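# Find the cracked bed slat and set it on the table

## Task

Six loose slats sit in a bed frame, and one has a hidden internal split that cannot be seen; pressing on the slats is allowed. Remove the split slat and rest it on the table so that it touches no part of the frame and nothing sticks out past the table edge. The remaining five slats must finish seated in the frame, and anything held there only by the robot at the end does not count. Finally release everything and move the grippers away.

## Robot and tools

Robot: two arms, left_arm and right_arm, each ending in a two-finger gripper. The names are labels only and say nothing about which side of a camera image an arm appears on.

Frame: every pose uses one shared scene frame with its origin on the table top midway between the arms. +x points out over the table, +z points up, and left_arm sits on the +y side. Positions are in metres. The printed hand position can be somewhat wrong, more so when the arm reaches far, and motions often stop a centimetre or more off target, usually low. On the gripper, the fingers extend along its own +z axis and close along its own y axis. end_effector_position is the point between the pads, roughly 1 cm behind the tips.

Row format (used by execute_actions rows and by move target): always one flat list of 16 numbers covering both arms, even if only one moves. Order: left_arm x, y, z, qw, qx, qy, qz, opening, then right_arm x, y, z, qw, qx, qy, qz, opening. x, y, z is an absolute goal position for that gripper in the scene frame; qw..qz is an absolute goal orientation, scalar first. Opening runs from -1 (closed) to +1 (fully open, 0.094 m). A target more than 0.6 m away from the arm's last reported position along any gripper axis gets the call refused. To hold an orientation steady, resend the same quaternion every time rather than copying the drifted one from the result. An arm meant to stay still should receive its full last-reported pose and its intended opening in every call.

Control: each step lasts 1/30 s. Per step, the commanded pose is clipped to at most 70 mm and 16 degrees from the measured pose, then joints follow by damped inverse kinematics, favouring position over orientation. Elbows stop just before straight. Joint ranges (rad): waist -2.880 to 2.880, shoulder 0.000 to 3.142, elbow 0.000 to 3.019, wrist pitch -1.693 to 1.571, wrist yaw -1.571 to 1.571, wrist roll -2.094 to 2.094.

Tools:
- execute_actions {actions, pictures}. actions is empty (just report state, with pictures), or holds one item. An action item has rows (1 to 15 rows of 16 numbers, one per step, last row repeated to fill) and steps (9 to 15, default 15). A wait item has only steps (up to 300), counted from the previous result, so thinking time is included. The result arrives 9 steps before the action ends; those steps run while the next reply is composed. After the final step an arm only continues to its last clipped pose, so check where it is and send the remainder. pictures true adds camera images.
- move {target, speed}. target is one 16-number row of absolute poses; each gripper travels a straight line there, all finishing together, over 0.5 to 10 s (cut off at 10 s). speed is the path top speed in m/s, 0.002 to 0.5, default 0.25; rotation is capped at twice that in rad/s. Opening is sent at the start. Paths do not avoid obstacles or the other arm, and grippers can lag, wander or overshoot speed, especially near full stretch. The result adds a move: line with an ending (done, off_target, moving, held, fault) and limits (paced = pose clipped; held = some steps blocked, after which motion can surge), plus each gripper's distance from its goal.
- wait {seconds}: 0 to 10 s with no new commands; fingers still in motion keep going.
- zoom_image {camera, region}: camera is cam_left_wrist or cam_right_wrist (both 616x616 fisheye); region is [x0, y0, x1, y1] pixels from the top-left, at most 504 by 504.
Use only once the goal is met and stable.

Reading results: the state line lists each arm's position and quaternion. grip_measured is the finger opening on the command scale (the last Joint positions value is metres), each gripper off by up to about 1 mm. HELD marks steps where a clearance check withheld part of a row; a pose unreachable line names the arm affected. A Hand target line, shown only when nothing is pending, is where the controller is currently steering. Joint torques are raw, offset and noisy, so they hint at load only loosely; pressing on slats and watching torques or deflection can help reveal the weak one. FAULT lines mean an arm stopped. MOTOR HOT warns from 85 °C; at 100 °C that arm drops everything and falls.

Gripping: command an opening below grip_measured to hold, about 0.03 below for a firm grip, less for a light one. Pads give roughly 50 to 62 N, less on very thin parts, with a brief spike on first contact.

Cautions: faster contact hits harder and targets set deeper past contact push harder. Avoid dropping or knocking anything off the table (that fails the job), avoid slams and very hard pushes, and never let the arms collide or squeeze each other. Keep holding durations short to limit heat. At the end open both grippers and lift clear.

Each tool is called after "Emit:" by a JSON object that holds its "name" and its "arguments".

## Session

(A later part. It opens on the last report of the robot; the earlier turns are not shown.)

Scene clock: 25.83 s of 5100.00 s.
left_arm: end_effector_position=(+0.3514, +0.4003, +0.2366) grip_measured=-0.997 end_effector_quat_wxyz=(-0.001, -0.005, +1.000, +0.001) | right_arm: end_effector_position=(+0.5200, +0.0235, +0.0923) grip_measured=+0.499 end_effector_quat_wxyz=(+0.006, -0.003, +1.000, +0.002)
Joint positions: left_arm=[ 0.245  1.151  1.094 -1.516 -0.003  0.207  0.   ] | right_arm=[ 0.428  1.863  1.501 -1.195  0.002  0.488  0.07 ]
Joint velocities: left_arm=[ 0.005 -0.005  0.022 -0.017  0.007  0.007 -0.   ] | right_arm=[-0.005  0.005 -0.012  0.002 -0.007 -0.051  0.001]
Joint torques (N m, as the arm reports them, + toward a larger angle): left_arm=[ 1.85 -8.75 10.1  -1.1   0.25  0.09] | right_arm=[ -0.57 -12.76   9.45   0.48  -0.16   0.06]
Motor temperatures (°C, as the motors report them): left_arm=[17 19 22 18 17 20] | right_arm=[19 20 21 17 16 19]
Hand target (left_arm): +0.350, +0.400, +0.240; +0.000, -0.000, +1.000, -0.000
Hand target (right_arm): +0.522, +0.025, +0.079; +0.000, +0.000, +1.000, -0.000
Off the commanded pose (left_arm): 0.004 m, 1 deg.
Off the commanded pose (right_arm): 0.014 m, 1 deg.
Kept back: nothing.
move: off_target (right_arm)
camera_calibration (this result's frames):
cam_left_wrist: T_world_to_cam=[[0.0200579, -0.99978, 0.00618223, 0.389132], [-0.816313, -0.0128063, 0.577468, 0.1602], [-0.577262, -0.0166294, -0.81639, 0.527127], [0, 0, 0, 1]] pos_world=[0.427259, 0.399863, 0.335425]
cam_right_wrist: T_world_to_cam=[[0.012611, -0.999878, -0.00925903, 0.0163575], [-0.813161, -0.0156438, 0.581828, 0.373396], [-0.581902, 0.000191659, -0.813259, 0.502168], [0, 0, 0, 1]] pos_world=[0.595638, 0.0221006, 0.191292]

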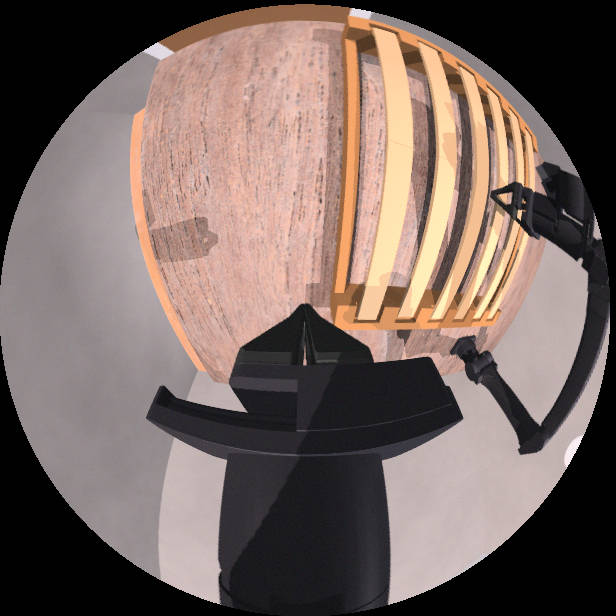

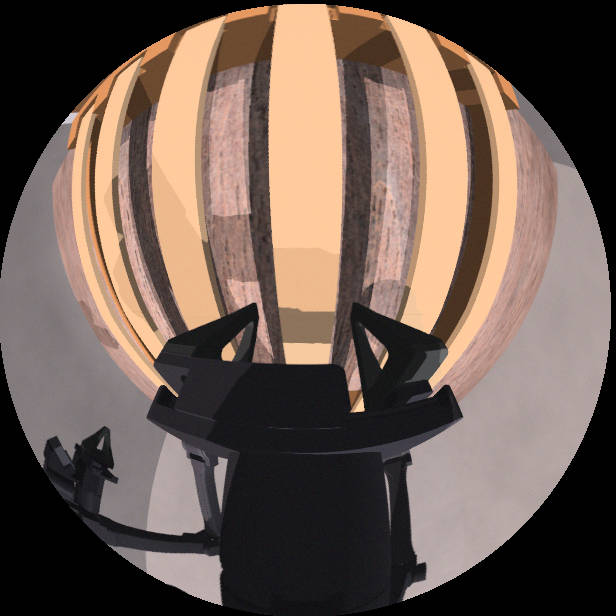

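Emit:
{"name": "move", "arguments": {"target": [0.35,0.4,0.24,0,0,1,0,-1, 0.522,0.025,0.074,0,0,1,0,0.2], "speed": 0.03}}

Emit:
{"name": "move", "arguments": {"target": [0.35,0.4,0.24,0,0,1,0,-1, 0.522,0.025,0.074,0,0,1,0,-0.25]}}

Scene clock: 26.90 s of 5100.00 s.
left_arm: end_effector_position=(+0.3514, +0.4003, +0.2366) grip_measured=-0.997 end_effector_quat_wxyz=(-0.001, -0.005, +1.000, +0.001) | right_arm: end_effector_position=(+0.5207, +0.0238, +0.0900) grip_measured=+0.202 end_effector_quat_wxyz=(+0.009, -0.003, +1.000, +0.003)
Joint positions: left_arm=[ 0.245  1.151  1.094 -1.516 -0.003  0.207  0.   ] | right_arm=[ 0.428  1.864  1.496 -1.184  0.002  0.488  0.056]
Joint velocities: left_arm=[ 0.005 -0.005 -0.002 -0.012  0.051 -0.095  0.001] | right_arm=[-0.015 -0.015 -0.002  0.002  0.007 -0.051 -0.001]
Joint torques (N m, as the arm reports them, + toward a larger angle): left_arm=[ 1.84 -8.78 10.11 -1.07  0.23  0.09] | right_arm=[ -0.47 -12.7    9.26   0.54  -0.17   0.05]
Motor temperatures (°C, as the motors report them): left_arm=[17 19 22 18 17 20] | right_arm=[19 20 21 17 16 19]
Hand target (left_arm): +0.350, +0.400, +0.240; +0.000, -0.000, +1.000, +0.000
Hand target (right_arm): +0.522, +0.025, +0.074; +0.000, -0.000, +1.000, -0.000
Off the commanded pose (left_arm): 0.004 m, 1 deg.
Off the commanded pose (right_arm): 0.016 m, 1 deg.
Kept back: nothing.
move: off_target (right_arm)
camera_calibration (this result's frames):
cam_left_wrist: T_world_to_cam=[[0.0200579, -0.99978, 0.00618223, 0.389132], [-0.816313, -0.0128063, 0.577468, 0.1602], [-0.577262, -0.0166294, -0.81639, 0.527127], [0, 0, 0, 1]] pos_world=[0.427259, 0.399863, 0.335425]
cam_right_wrist: T_world_to_cam=[[0.0126564, -0.999853, -0.0115544, 0.0168784], [-0.815694, -0.0170074, 0.578234, 0.377007], [-0.578345, 0.00210645, -0.81579, 0.498979], [0, 0, 0, 1]] pos_world=[0.595891, 0.0222368, 0.189259]

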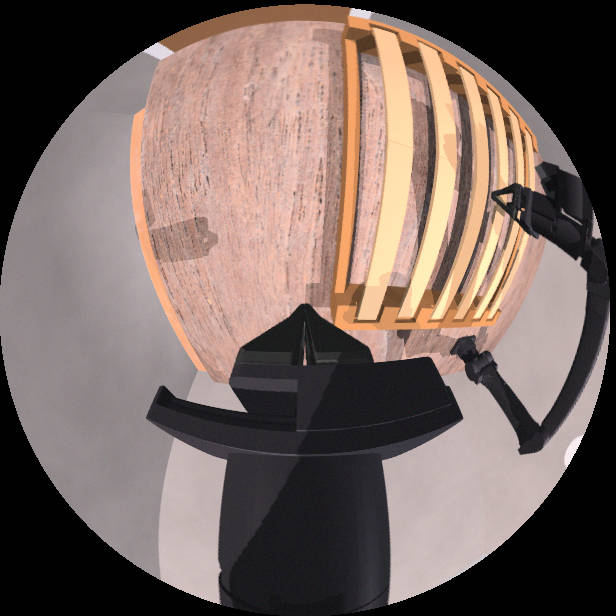

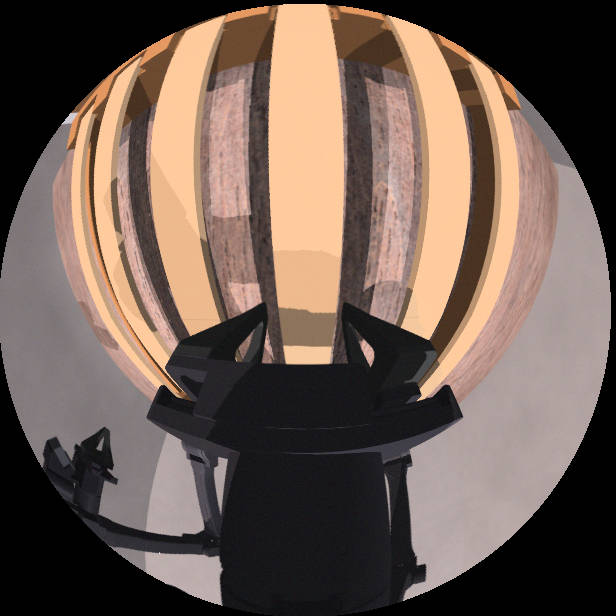

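Scene clock: 27.60 s of 5100.00 s.
left_arm: end_effector_position=(+0.3514, +0.4003, +0.2366) grip_measured=-0.997 end_effector_quat_wxyz=(-0.001, -0.005, +1.000, +0.001) | right_arm: end_effector_position=(+0.5206, +0.0237, +0.0898) grip_measured=-0.214 end_effector_quat_wxyz=(+0.009, -0.003, +1.000, +0.003)
Joint positions: left_arm=[ 0.245  1.151  1.094 -1.516 -0.003  0.207  0.   ] | right_arm=[ 0.428  1.864  1.496 -1.184  0.003  0.488  0.037]
Joint velocities: left_arm=[-0.015 -0.024 -0.022  0.002 -0.007 -0.007 -0.001] | right_arm=[-0.005 -0.005  0.012 -0.007  0.022 -0.037  0.   ]
Joint torques (N m, as the arm reports them, + toward a larger angle): left_arm=[ 1.84 -8.76 10.14 -1.11  0.24  0.09] | right_arm=[ -0.61 -12.51   9.29   0.56  -0.21   0.06]
Motor temperatures (°C, as the motors report them): left_arm=[17 19 22 18 17 20] | right_arm=[19 20 21 17 16 19]
Hand target (left_arm): +0.350, +0.400, +0.240; +0.000, -0.000, +1.000, +0.000
Hand target (right_arm): +0.522, +0.025, +0.074; +0.000, -0.000, +1.000, +0.000
Off the commanded pose (left_arm): 0.004 m, 1 deg.
Off the commanded pose (right_arm): 0.016 m, 1 deg.
Kept back: nothing.
move: off_target (right_arm)
camera_calibration (this result's frames):
cam_left_wrist: T_world_to_cam=[[0.0200579, -0.99978, 0.00618223, 0.389132], [-0.816313, -0.0128063, 0.577468, 0.1602], [-0.577262, -0.0166294, -0.81639, 0.527127], [0, 0, 0, 1]] pos_world=[0.427259, 0.399863, 0.335425]
cam_right_wrist: T_world_to_cam=[[0.0130329, -0.999852, -0.0112096, 0.0165674], [-0.815794, -0.0171149, 0.57809, 0.377139], [-0.578196, 0.00161054, -0.815896, 0.498804], [0, 0, 0, 1]] pos_world=[0.595858, 0.0222163, 0.189137]

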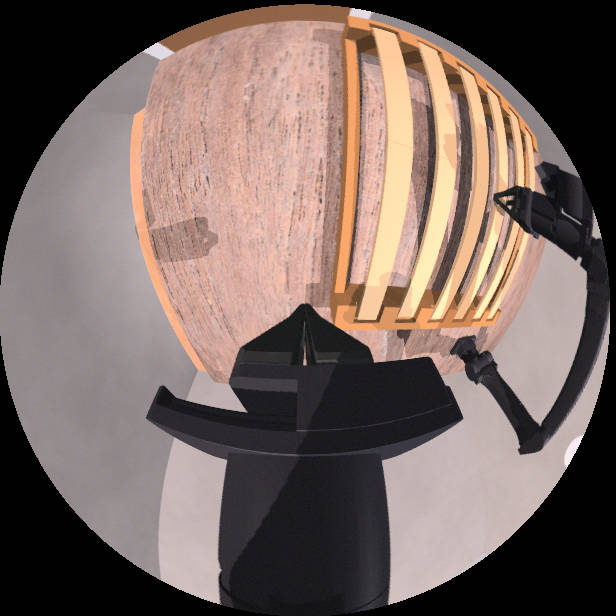

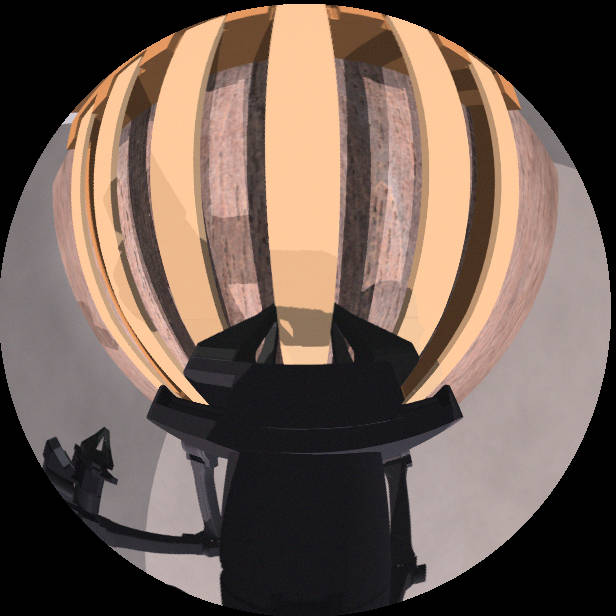

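Emit:
{"name": "move", "arguments": {"target": [0.35,0.4,0.24,0,0,1,0,-1, 0.532,0.028,0.2,0,0,1,0,-0.25], "speed": 0.06}}

Scene clock: 30.07 s of 5100.00 s.
left_arm: end_effector_position=(+0.3514, +0.4003, +0.2366) grip_measured=-0.997 end_effector_quat_wxyz=(-0.001, -0.005, +1.000, +0.001) | right_arm: end_effector_position=(+0.5204, +0.0238, +0.1667) grip_measured=-0.214 end_effector_quat_wxyz=(-0.029, -0.003, +0.999, -0.017)
Joint positions: left_arm=[ 0.245  1.151  1.094 -1.516 -0.003  0.207  0.   ] | right_arm=[ 0.428  1.864  1.703 -1.476  0.002  0.488  0.037]
Joint velocities: left_arm=[-0.015  0.015  0.002 -0.007  0.037 -0.007  0.   ] | right_arm=[-0.015 -0.015  0.007 -0.007  0.007 -0.022  0.   ]
Joint torques (N m, as the arm reports them, + toward a larger angle): left_arm=[ 1.82 -8.77 10.12 -1.09  0.23  0.09] | right_arm=[ -0.85 -17.23  14.32  -0.16  -0.16   0.02]
Motor temperatures (°C, as the motors report them): left_arm=[17 18 22 18 17 20] | right_arm=[19 20 21 17 16 19]
Hand target (left_arm): +0.350, +0.400, +0.240; +0.000, -0.000, +1.000, +0.000
Hand target (right_arm): +0.531, +0.027, +0.200; +0.000, -0.000, +1.000, +0.000
Off the commanded pose (left_arm): 0.004 m, 1 deg.
Off the commanded pose (right_arm): 0.035 m, 4 deg.
Kept back: nothing.
move: off_target (right_arm)
camera_calibration (this result's frames):
cam_left_wrist: T_world_to_cam=[[0.0200579, -0.99978, 0.00618223, 0.389132], [-0.816313, -0.0128063, 0.577468, 0.1602], [-0.577262, -0.0166294, -0.81639, 0.527127], [0, 0, 0, 1]] pos_world=[0.427259, 0.399863, 0.335425]
cam_right_wrist: T_world_to_cam=[[0.013626, -0.99953, 0.0274518, 0.0107002], [-0.770001, 0.00702563, 0.638004, 0.298115], [-0.637897, -0.0298313, -0.769544, 0.5855], [0, 0, 0, 1]] pos_world=[0.602892, 0.026067, 0.260075]

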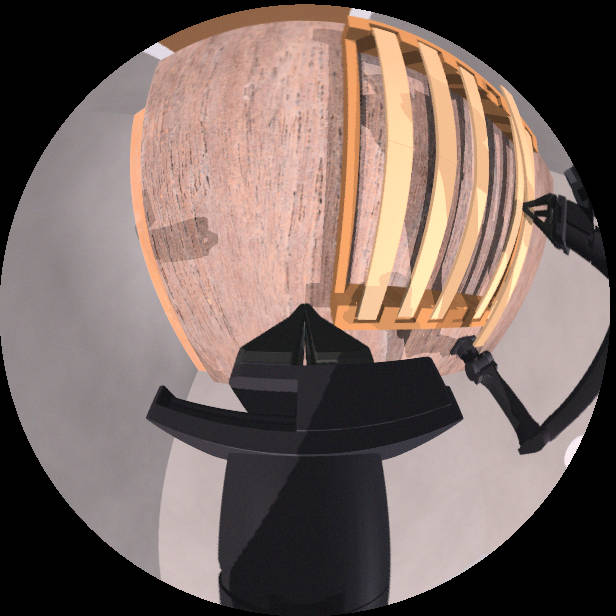

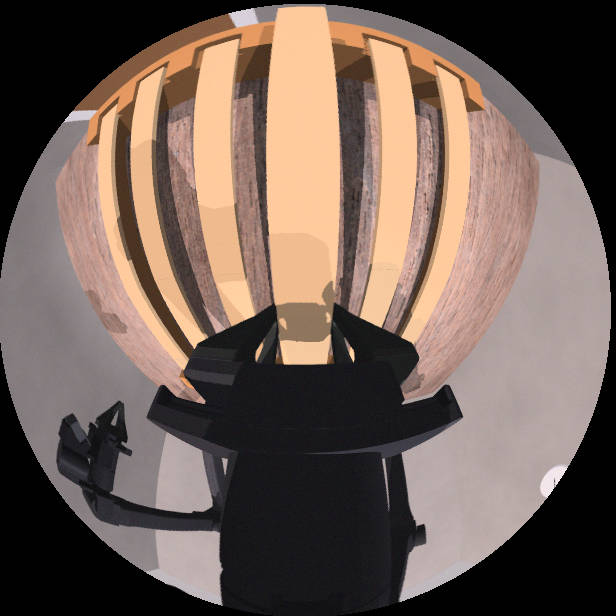

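Emit:
{"name": "move", "arguments": {"target": [0.35,0.4,0.24,0,0,1,0,-1, 0.51,-0.4,0.23,0,0,1,0,-0.25], "speed": 0.16}}

Emit:
{"name": "move", "arguments": {"target": [0.35,0.4,0.24,0,0,1,0,-1, 0.48,-0.4,0.045,0,0,1,0,-0.25], "speed": 0.1}}

Emit:
{"name": "move", "arguments": {"target": [0.35,0.4,0.24,0,0,1,0,-1, 0.48,-0.4,-0.002,0,0,1,0,-0.25], "speed": 0.025}}

Scene clock: 33.83 s of 5100.00 s.
left_arm: end_effector_position=(+0.3514, +0.4003, +0.2366) grip_measured=-0.997 end_effector_quat_wxyz=(-0.001, -0.005, +1.000, +0.001) | right_arm: end_effector_position=(+0.4980, -0.3922, +0.2159) grip_measured=-0.214 end_effector_quat_wxyz=(-0.019, +0.006, +1.000, +0.009)
Joint positions: left_arm=[ 0.245  1.151  1.094 -1.516 -0.003  0.207  0.   ] | right_arm=[-0.382  1.659  1.554 -1.506 -0.006 -0.305  0.037]
Joint velocities: left_arm=[0.005 0.005 0.007 0.002 0.022 0.095 0.001] | right_arm=[-0.005  0.005  0.012 -0.012  0.007  0.022  0.   ]
Joint torques (N m, as the arm reports them, + toward a larger angle): left_arm=[ 1.84 -8.81 10.1  -1.1   0.23  0.09] | right_arm=[ -0.35 -11.72  14.46  -0.2   -0.22  -0.09]
Motor temperatures (°C, as the motors report them): left_arm=[17 18 23 18 17 20] | right_arm=[19 20 21 17 16 19]
Hand target (left_arm): +0.350, +0.400, +0.240; +0.000, -0.000, +1.000, +0.000
Hand target (right_arm): +0.510, -0.396, +0.229; -0.004, +0.000, +1.000, +0.005
Off the commanded pose (left_arm): 0.004 m, 1 deg.
Off the commanded pose (right_arm): 0.020 m, 2 deg.
Kept back: nothing.
move: off_target (right_arm)
camera_calibration (this result's frames):
cam_left_wrist: T_world_to_cam=[[0.0200579, -0.99978, 0.00618223, 0.389132], [-0.816313, -0.0128063, 0.577468, 0.1602], [-0.577262, -0.0166294, -0.81639, 0.527127], [0, 0, 0, 1]] pos_world=[0.427259, 0.399863, 0.335425]
cam_right_wrist: T_world_to_cam=[[-0.00489198, -0.999721, -0.0231184, -0.386018], [-0.783188, -0.0105442, 0.621695, 0.255637], [-0.621765, 0.0211474, -0.782918, 0.61146], [0, 0, 0, 1]] pos_world=[0.578508, -0.396146, 0.310871]

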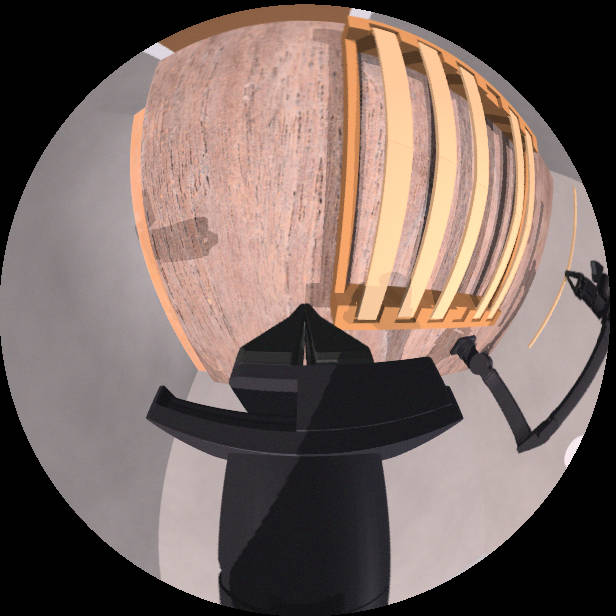

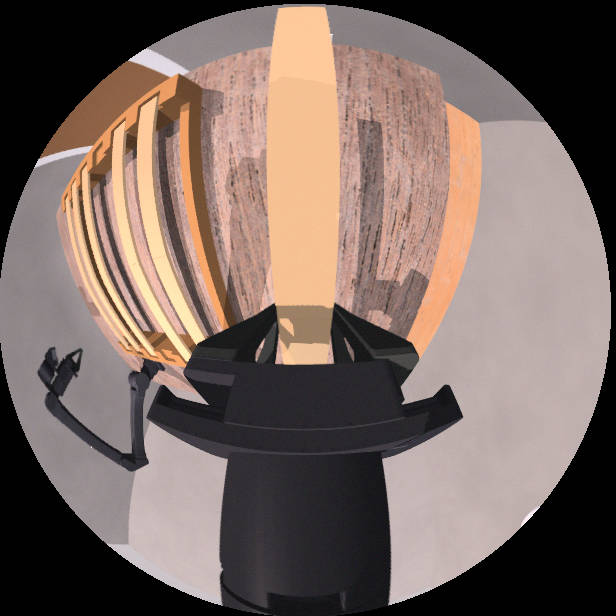

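Scene clock: 35.93 s of 5100.00 s.
left_arm: end_effector_position=(+0.3514, +0.4003, +0.2366) grip_measured=-0.997 end_effector_quat_wxyz=(-0.001, -0.005, +1.000, +0.001) | right_arm: end_effector_position=(+0.4770, -0.3913, +0.0478) grip_measured=-0.214 end_effector_quat_wxyz=(-0.003, -0.003, +1.000, +0.002)
Joint positions: left_arm=[ 0.245  1.151  1.094 -1.516 -0.003  0.207  0.   ] | right_arm=[-0.392  1.73   1.179 -1.027 -0.002 -0.332  0.037]
Joint velocities: left_arm=[-0.005 -0.005 -0.007 -0.002 -0.037  0.007 -0.001] | right_arm=[-0.005  0.005  0.002 -0.002  0.022  0.022 -0.001]
Joint torques (N m, as the arm reports them, + toward a larger angle): left_arm=[ 1.83 -8.74 10.11 -1.08  0.23  0.1 ] | right_arm=[ -1.87 -10.89   9.2    0.54  -0.07  -0.09]
Motor temperatures (°C, as the motors report them): left_arm=[17 18 23 18 17 20] | right_arm=[19 20 21 17 16 19]
Hand target (left_arm): +0.350, +0.400, +0.240; +0.000, -0.000, +1.000, +0.000
Hand target (right_arm): +0.480, -0.400, +0.045; -0.000, +0.000, +1.000, -0.000
Off the commanded pose (left_arm): 0.004 m, 1 deg.
Off the commanded pose (right_arm): 0.010 m, 1 deg.
Kept back: nothing.
move: done
camera_calibration (this result's frames):
cam_left_wrist: T_world_to_cam=[[0.0200579, -0.99978, 0.00618223, 0.389132], [-0.816313, -0.0128063, 0.577468, 0.1602], [-0.577262, -0.0166294, -0.81639, 0.527127], [0, 0, 0, 1]] pos_world=[0.427259, 0.399863, 0.335425]
cam_right_wrist: T_world_to_cam=[[0.0120992, -0.999883, -0.00937595, -0.397947], [-0.801839, -0.0153041, 0.597344, 0.351828], [-0.597418, 0.000290597, -0.80193, 0.447928], [0, 0, 0, 1]] pos_world=[0.554524, -0.392646, 0.145314]

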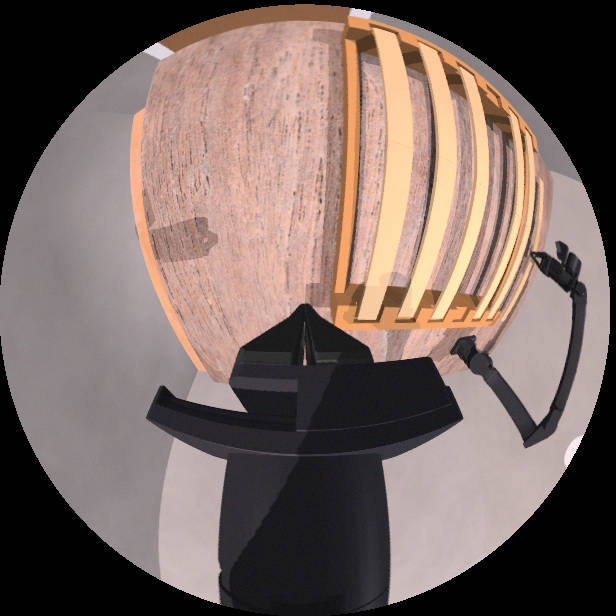

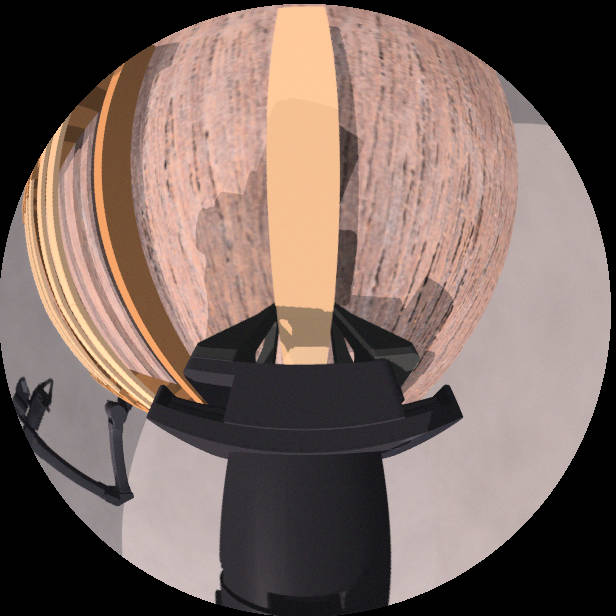

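Scene clock: 38.20 s of 5100.00 s.
left_arm: end_effector_position=(+0.3514, +0.4003, +0.2366) grip_measured=-0.997 end_effector_quat_wxyz=(-0.001, -0.005, +1.000, +0.001) | right_arm: end_effector_position=(+0.4812, -0.3927, +0.0128) grip_measured=-0.214 end_effector_quat_wxyz=(+0.006, -0.003, +1.000, -0.001)
Joint positions: left_arm=[ 0.245  1.151  1.094 -1.516 -0.003  0.207  0.   ] | right_arm=[-0.392  1.782  1.142 -0.919 -0.002 -0.332  0.037]
Joint velocities: left_arm=[ 0.005 -0.005 -0.017  0.002 -0.095 -0.037 -0.   ] | right_arm=[-0.005 -0.015 -0.022 -0.007  0.022  0.037  0.   ]
Joint torques (N m, as the arm reports them, + toward a larger angle): left_arm=[ 1.86 -8.85 10.11 -1.09  0.23  0.09] | right_arm=[ -1.8  -10.22   8.01   0.81  -0.08  -0.11]
Motor temperatures (°C, as the motors report them): left_arm=[17 18 23 18 17 20] | right_arm=[19 20 21 17 16 19]
Hand target (left_arm): +0.350, +0.400, +0.240; +0.000, -0.000, +1.000, +0.000
Hand target (right_arm): +0.479, -0.400, -0.002; -0.000, +0.000, +1.000, +0.000
Off the commanded pose (left_arm): 0.004 m, 1 deg.
Off the commanded pose (right_arm): 0.017 m, 1 deg.
Kept back: nothing.
move: off_target (right_arm)
camera_calibration (this result's frames):
cam_left_wrist: T_world_to_cam=[[0.0200579, -0.99978, 0.00618223, 0.389132], [-0.816313, -0.0128063, 0.577468, 0.1602], [-0.577262, -0.0166294, -0.81639, 0.527127], [0, 0, 0, 1]] pos_world=[0.427259, 0.399863, 0.335425]
cam_right_wrist: T_world_to_cam=[[0.0122124, -0.999921, -0.00290897, -0.399921], [-0.81271, -0.0116207, 0.582553, 0.383022], [-0.582541, -0.00475023, -0.812788, 0.413363], [0, 0, 0, 1]] pos_world=[0.55697, -0.393475, 0.111682]

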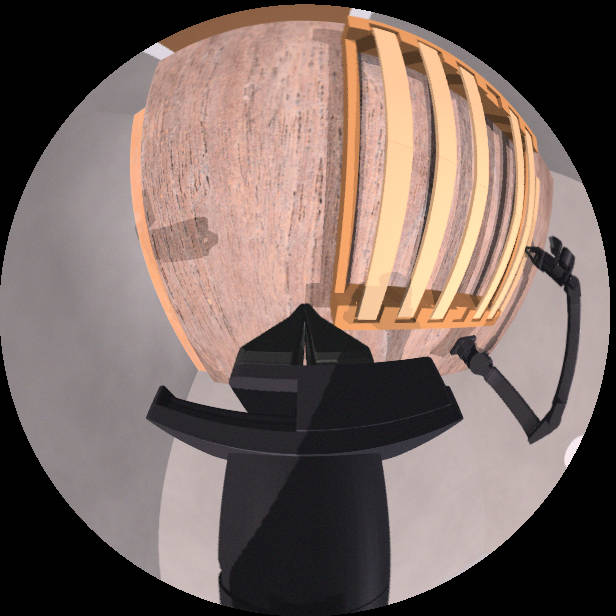

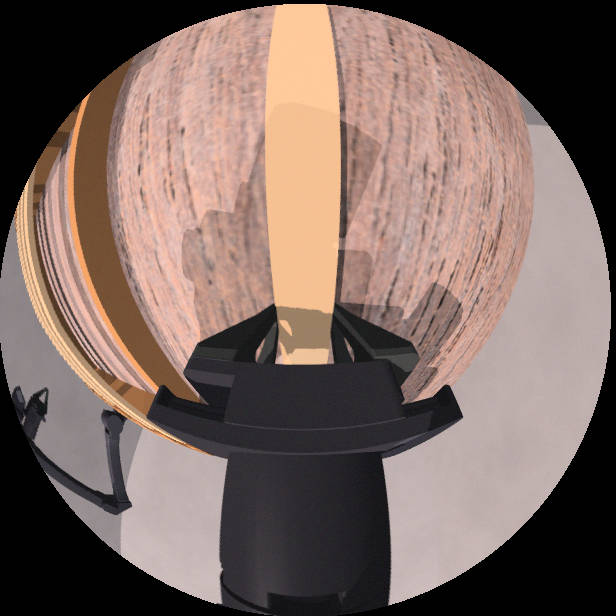

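Emit:
{"name": "move", "arguments": {"target": [0.35,0.4,0.24,0,0,1,0,-1, 0.48,-0.4,-0.002,0,0,1,0,0.6]}}

Emit:
{"name": "move", "arguments": {"target": [0.32,0.44,0.27,0,0,1,0,-1, 0.39,-0.39,0.27,0,0,1,0,0.6], "speed": 0.2}}

Scene clock: 39.13 s of 5100.00 s.
left_arm: end_effector_position=(+0.3514, +0.4003, +0.2366) grip_measured=-0.997 end_effector_quat_wxyz=(-0.001, -0.005, +1.000, +0.001) | right_arm: end_effector_position=(+0.4827, -0.3932, +0.0126) grip_measured=+0.598 end_effector_quat_wxyz=(+0.009, -0.003, +1.000, -0.002)
Joint positions: left_arm=[ 0.245  1.151  1.094 -1.516 -0.003  0.207  0.   ] | right_arm=[-0.392  1.782  1.142 -0.913 -0.002 -0.332  0.075]
Joint velocities: left_arm=[ 0.005 -0.005 -0.007  0.012  0.051  0.081 -0.   ] | right_arm=[-0.024 -0.015  0.012  0.002 -0.007 -0.051  0.   ]
Joint torques (N m, as the arm reports them, + toward a larger angle): left_arm=[ 1.8  -8.79 10.12 -1.09  0.23  0.09] | right_arm=[ -1.84 -10.17   7.95   0.59  -0.1   -0.11]
Motor temperatures (°C, as the motors report them): left_arm=[17 18 23 18 17 20] | right_arm=[19 20 21 17 16 19]
Hand target (left_arm): +0.350, +0.400, +0.240; +0.000, -0.000, +1.000, +0.000
Hand target (right_arm): +0.480, -0.400, -0.001; +0.000, -0.000, +1.000, +0.000
Off the commanded pose (left_arm): 0.004 m, 1 deg.
Off the commanded pose (right_arm): 0.016 m, 1 deg.
Kept back: nothing.
move: off_target (right_arm)
camera_calibration (this result's frames):
cam_left_wrist: T_world_to_cam=[[0.0200579, -0.99978, 0.00618223, 0.389132], [-0.816313, -0.0128063, 0.577468, 0.1602], [-0.577262, -0.0166294, -0.81639, 0.527127], [0, 0, 0, 1]] pos_world=[0.427259, 0.399863, 0.335425]
cam_right_wrist: T_world_to_cam=[[0.0126047, -0.99992, -0.000872991, -0.400651], [-0.816059, -0.0107915, 0.577868, 0.386298], [-0.577831, -0.00657147, -0.81613, 0.411145], [0, 0, 0, 1]] pos_world=[0.557865, -0.393749, 0.111969]

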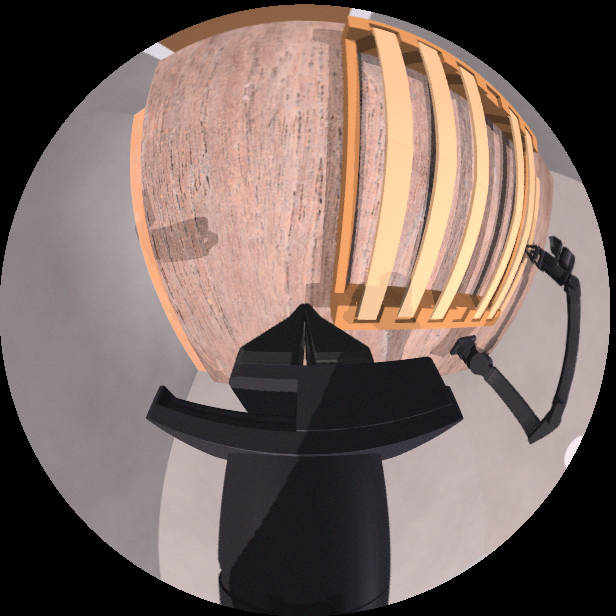

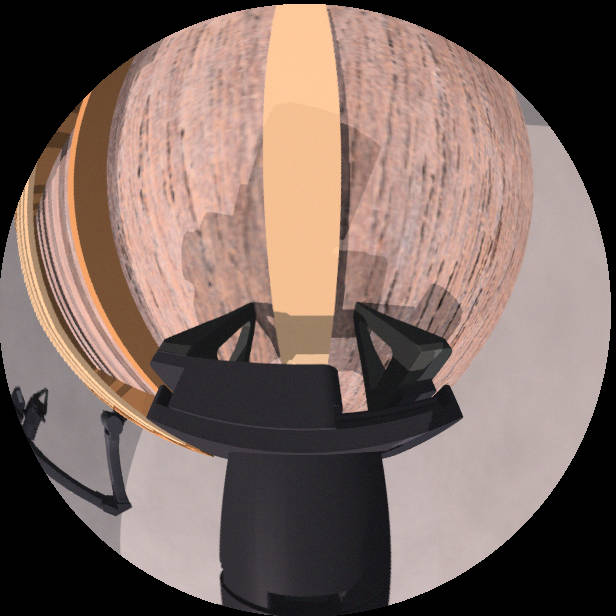

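Scene clock: 40.93 s of 5100.00 s.
left_arm: end_effector_position=(+0.3136, +0.4337, +0.2490) grip_measured=-0.997 end_effector_quat_wxyz=(-0.023, -0.000, +1.000, -0.007) | right_arm: end_effector_position=(+0.3855, -0.3824, +0.2533) grip_measured=+0.598 end_effector_quat_wxyz=(-0.015, -0.002, +1.000, +0.007)
Joint positions: left_arm=[ 0.39   1.108  1.094 -1.605 -0.003  0.36   0.   ] | right_arm=[-0.447  1.363  1.321 -1.562 -0.002 -0.386  0.075]
Joint velocities: left_arm=[-0.015 -0.015  0.012  0.002  0.066  0.007 -0.   ] | right_arm=[-0.015 -0.005  0.007 -0.012  0.007 -0.037 -0.   ]
Joint torques (N m, as the arm reports them, + toward a larger angle): left_arm=[ 2.68 -8.51 13.79 -1.19  0.08  0.09] | right_arm=[-1.8  -9.1  13.51 -0.13 -0.12 -0.1 ]
Motor temperatures (°C, as the motors report them): left_arm=[17 18 23 18 17 20] | right_arm=[19 20 21 17 16 19]
Hand target (left_arm): +0.319, +0.440, +0.269; -0.000, -0.000, +1.000, +0.002
Hand target (right_arm): +0.390, -0.390, +0.269; +0.000, -0.000, +1.000, +0.000
Off the commanded pose (left_arm): 0.023 m, 3 deg.
Off the commanded pose (right_arm): 0.019 m, 2 deg.
Kept back: nothing.
move: off_target (left_arm, right_arm)
camera_calibration (this result's frames):
cam_left_wrist: T_world_to_cam=[[0.0115313, -0.999684, 0.0223433, 0.421825], [-0.790441, 0.00457242, 0.612522, 0.0982228], [-0.61243, -0.0247242, -0.790138, 0.524001], [0, 0, 0, 1]] pos_world=[0.393689, 0.434198, 0.344444]
cam_right_wrist: T_world_to_cam=[[0.011358, -0.99974, -0.0197869, -0.383037], [-0.787155, -0.0211426, 0.616393, 0.143213], [-0.616651, 0.00857438, -0.78719, 0.564902], [0, 0, 0, 1]] pos_world=[0.465428, -0.384753, 0.348831]

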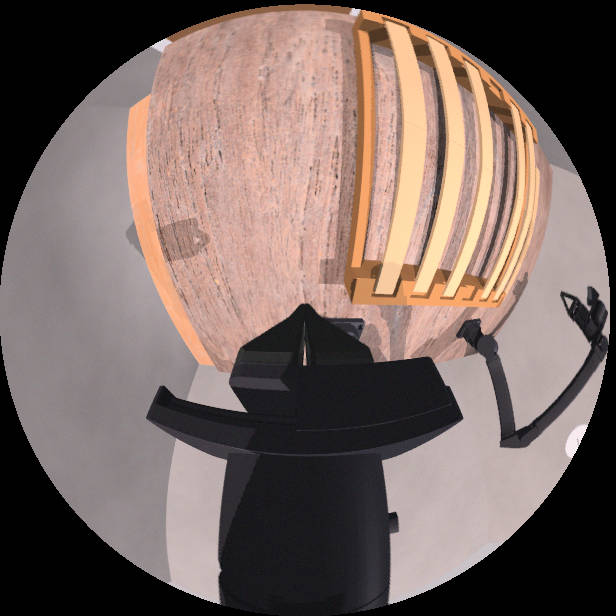

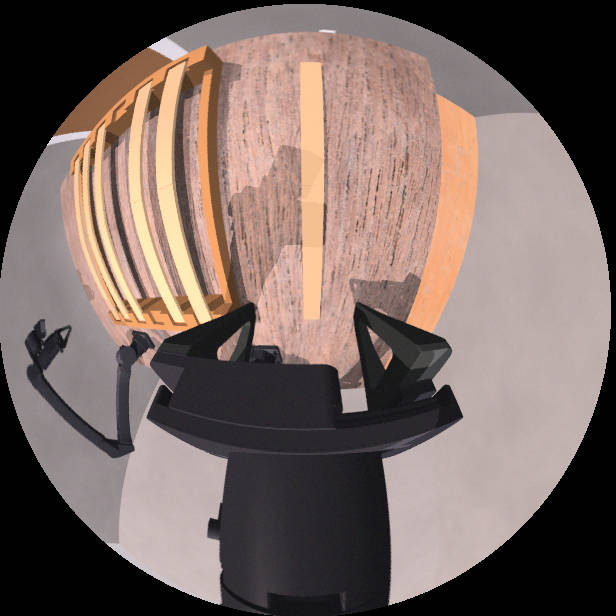

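Emit:
{"name": "finished_scene", "arguments": {"scene": 2}}

The scene is finished: the task was done.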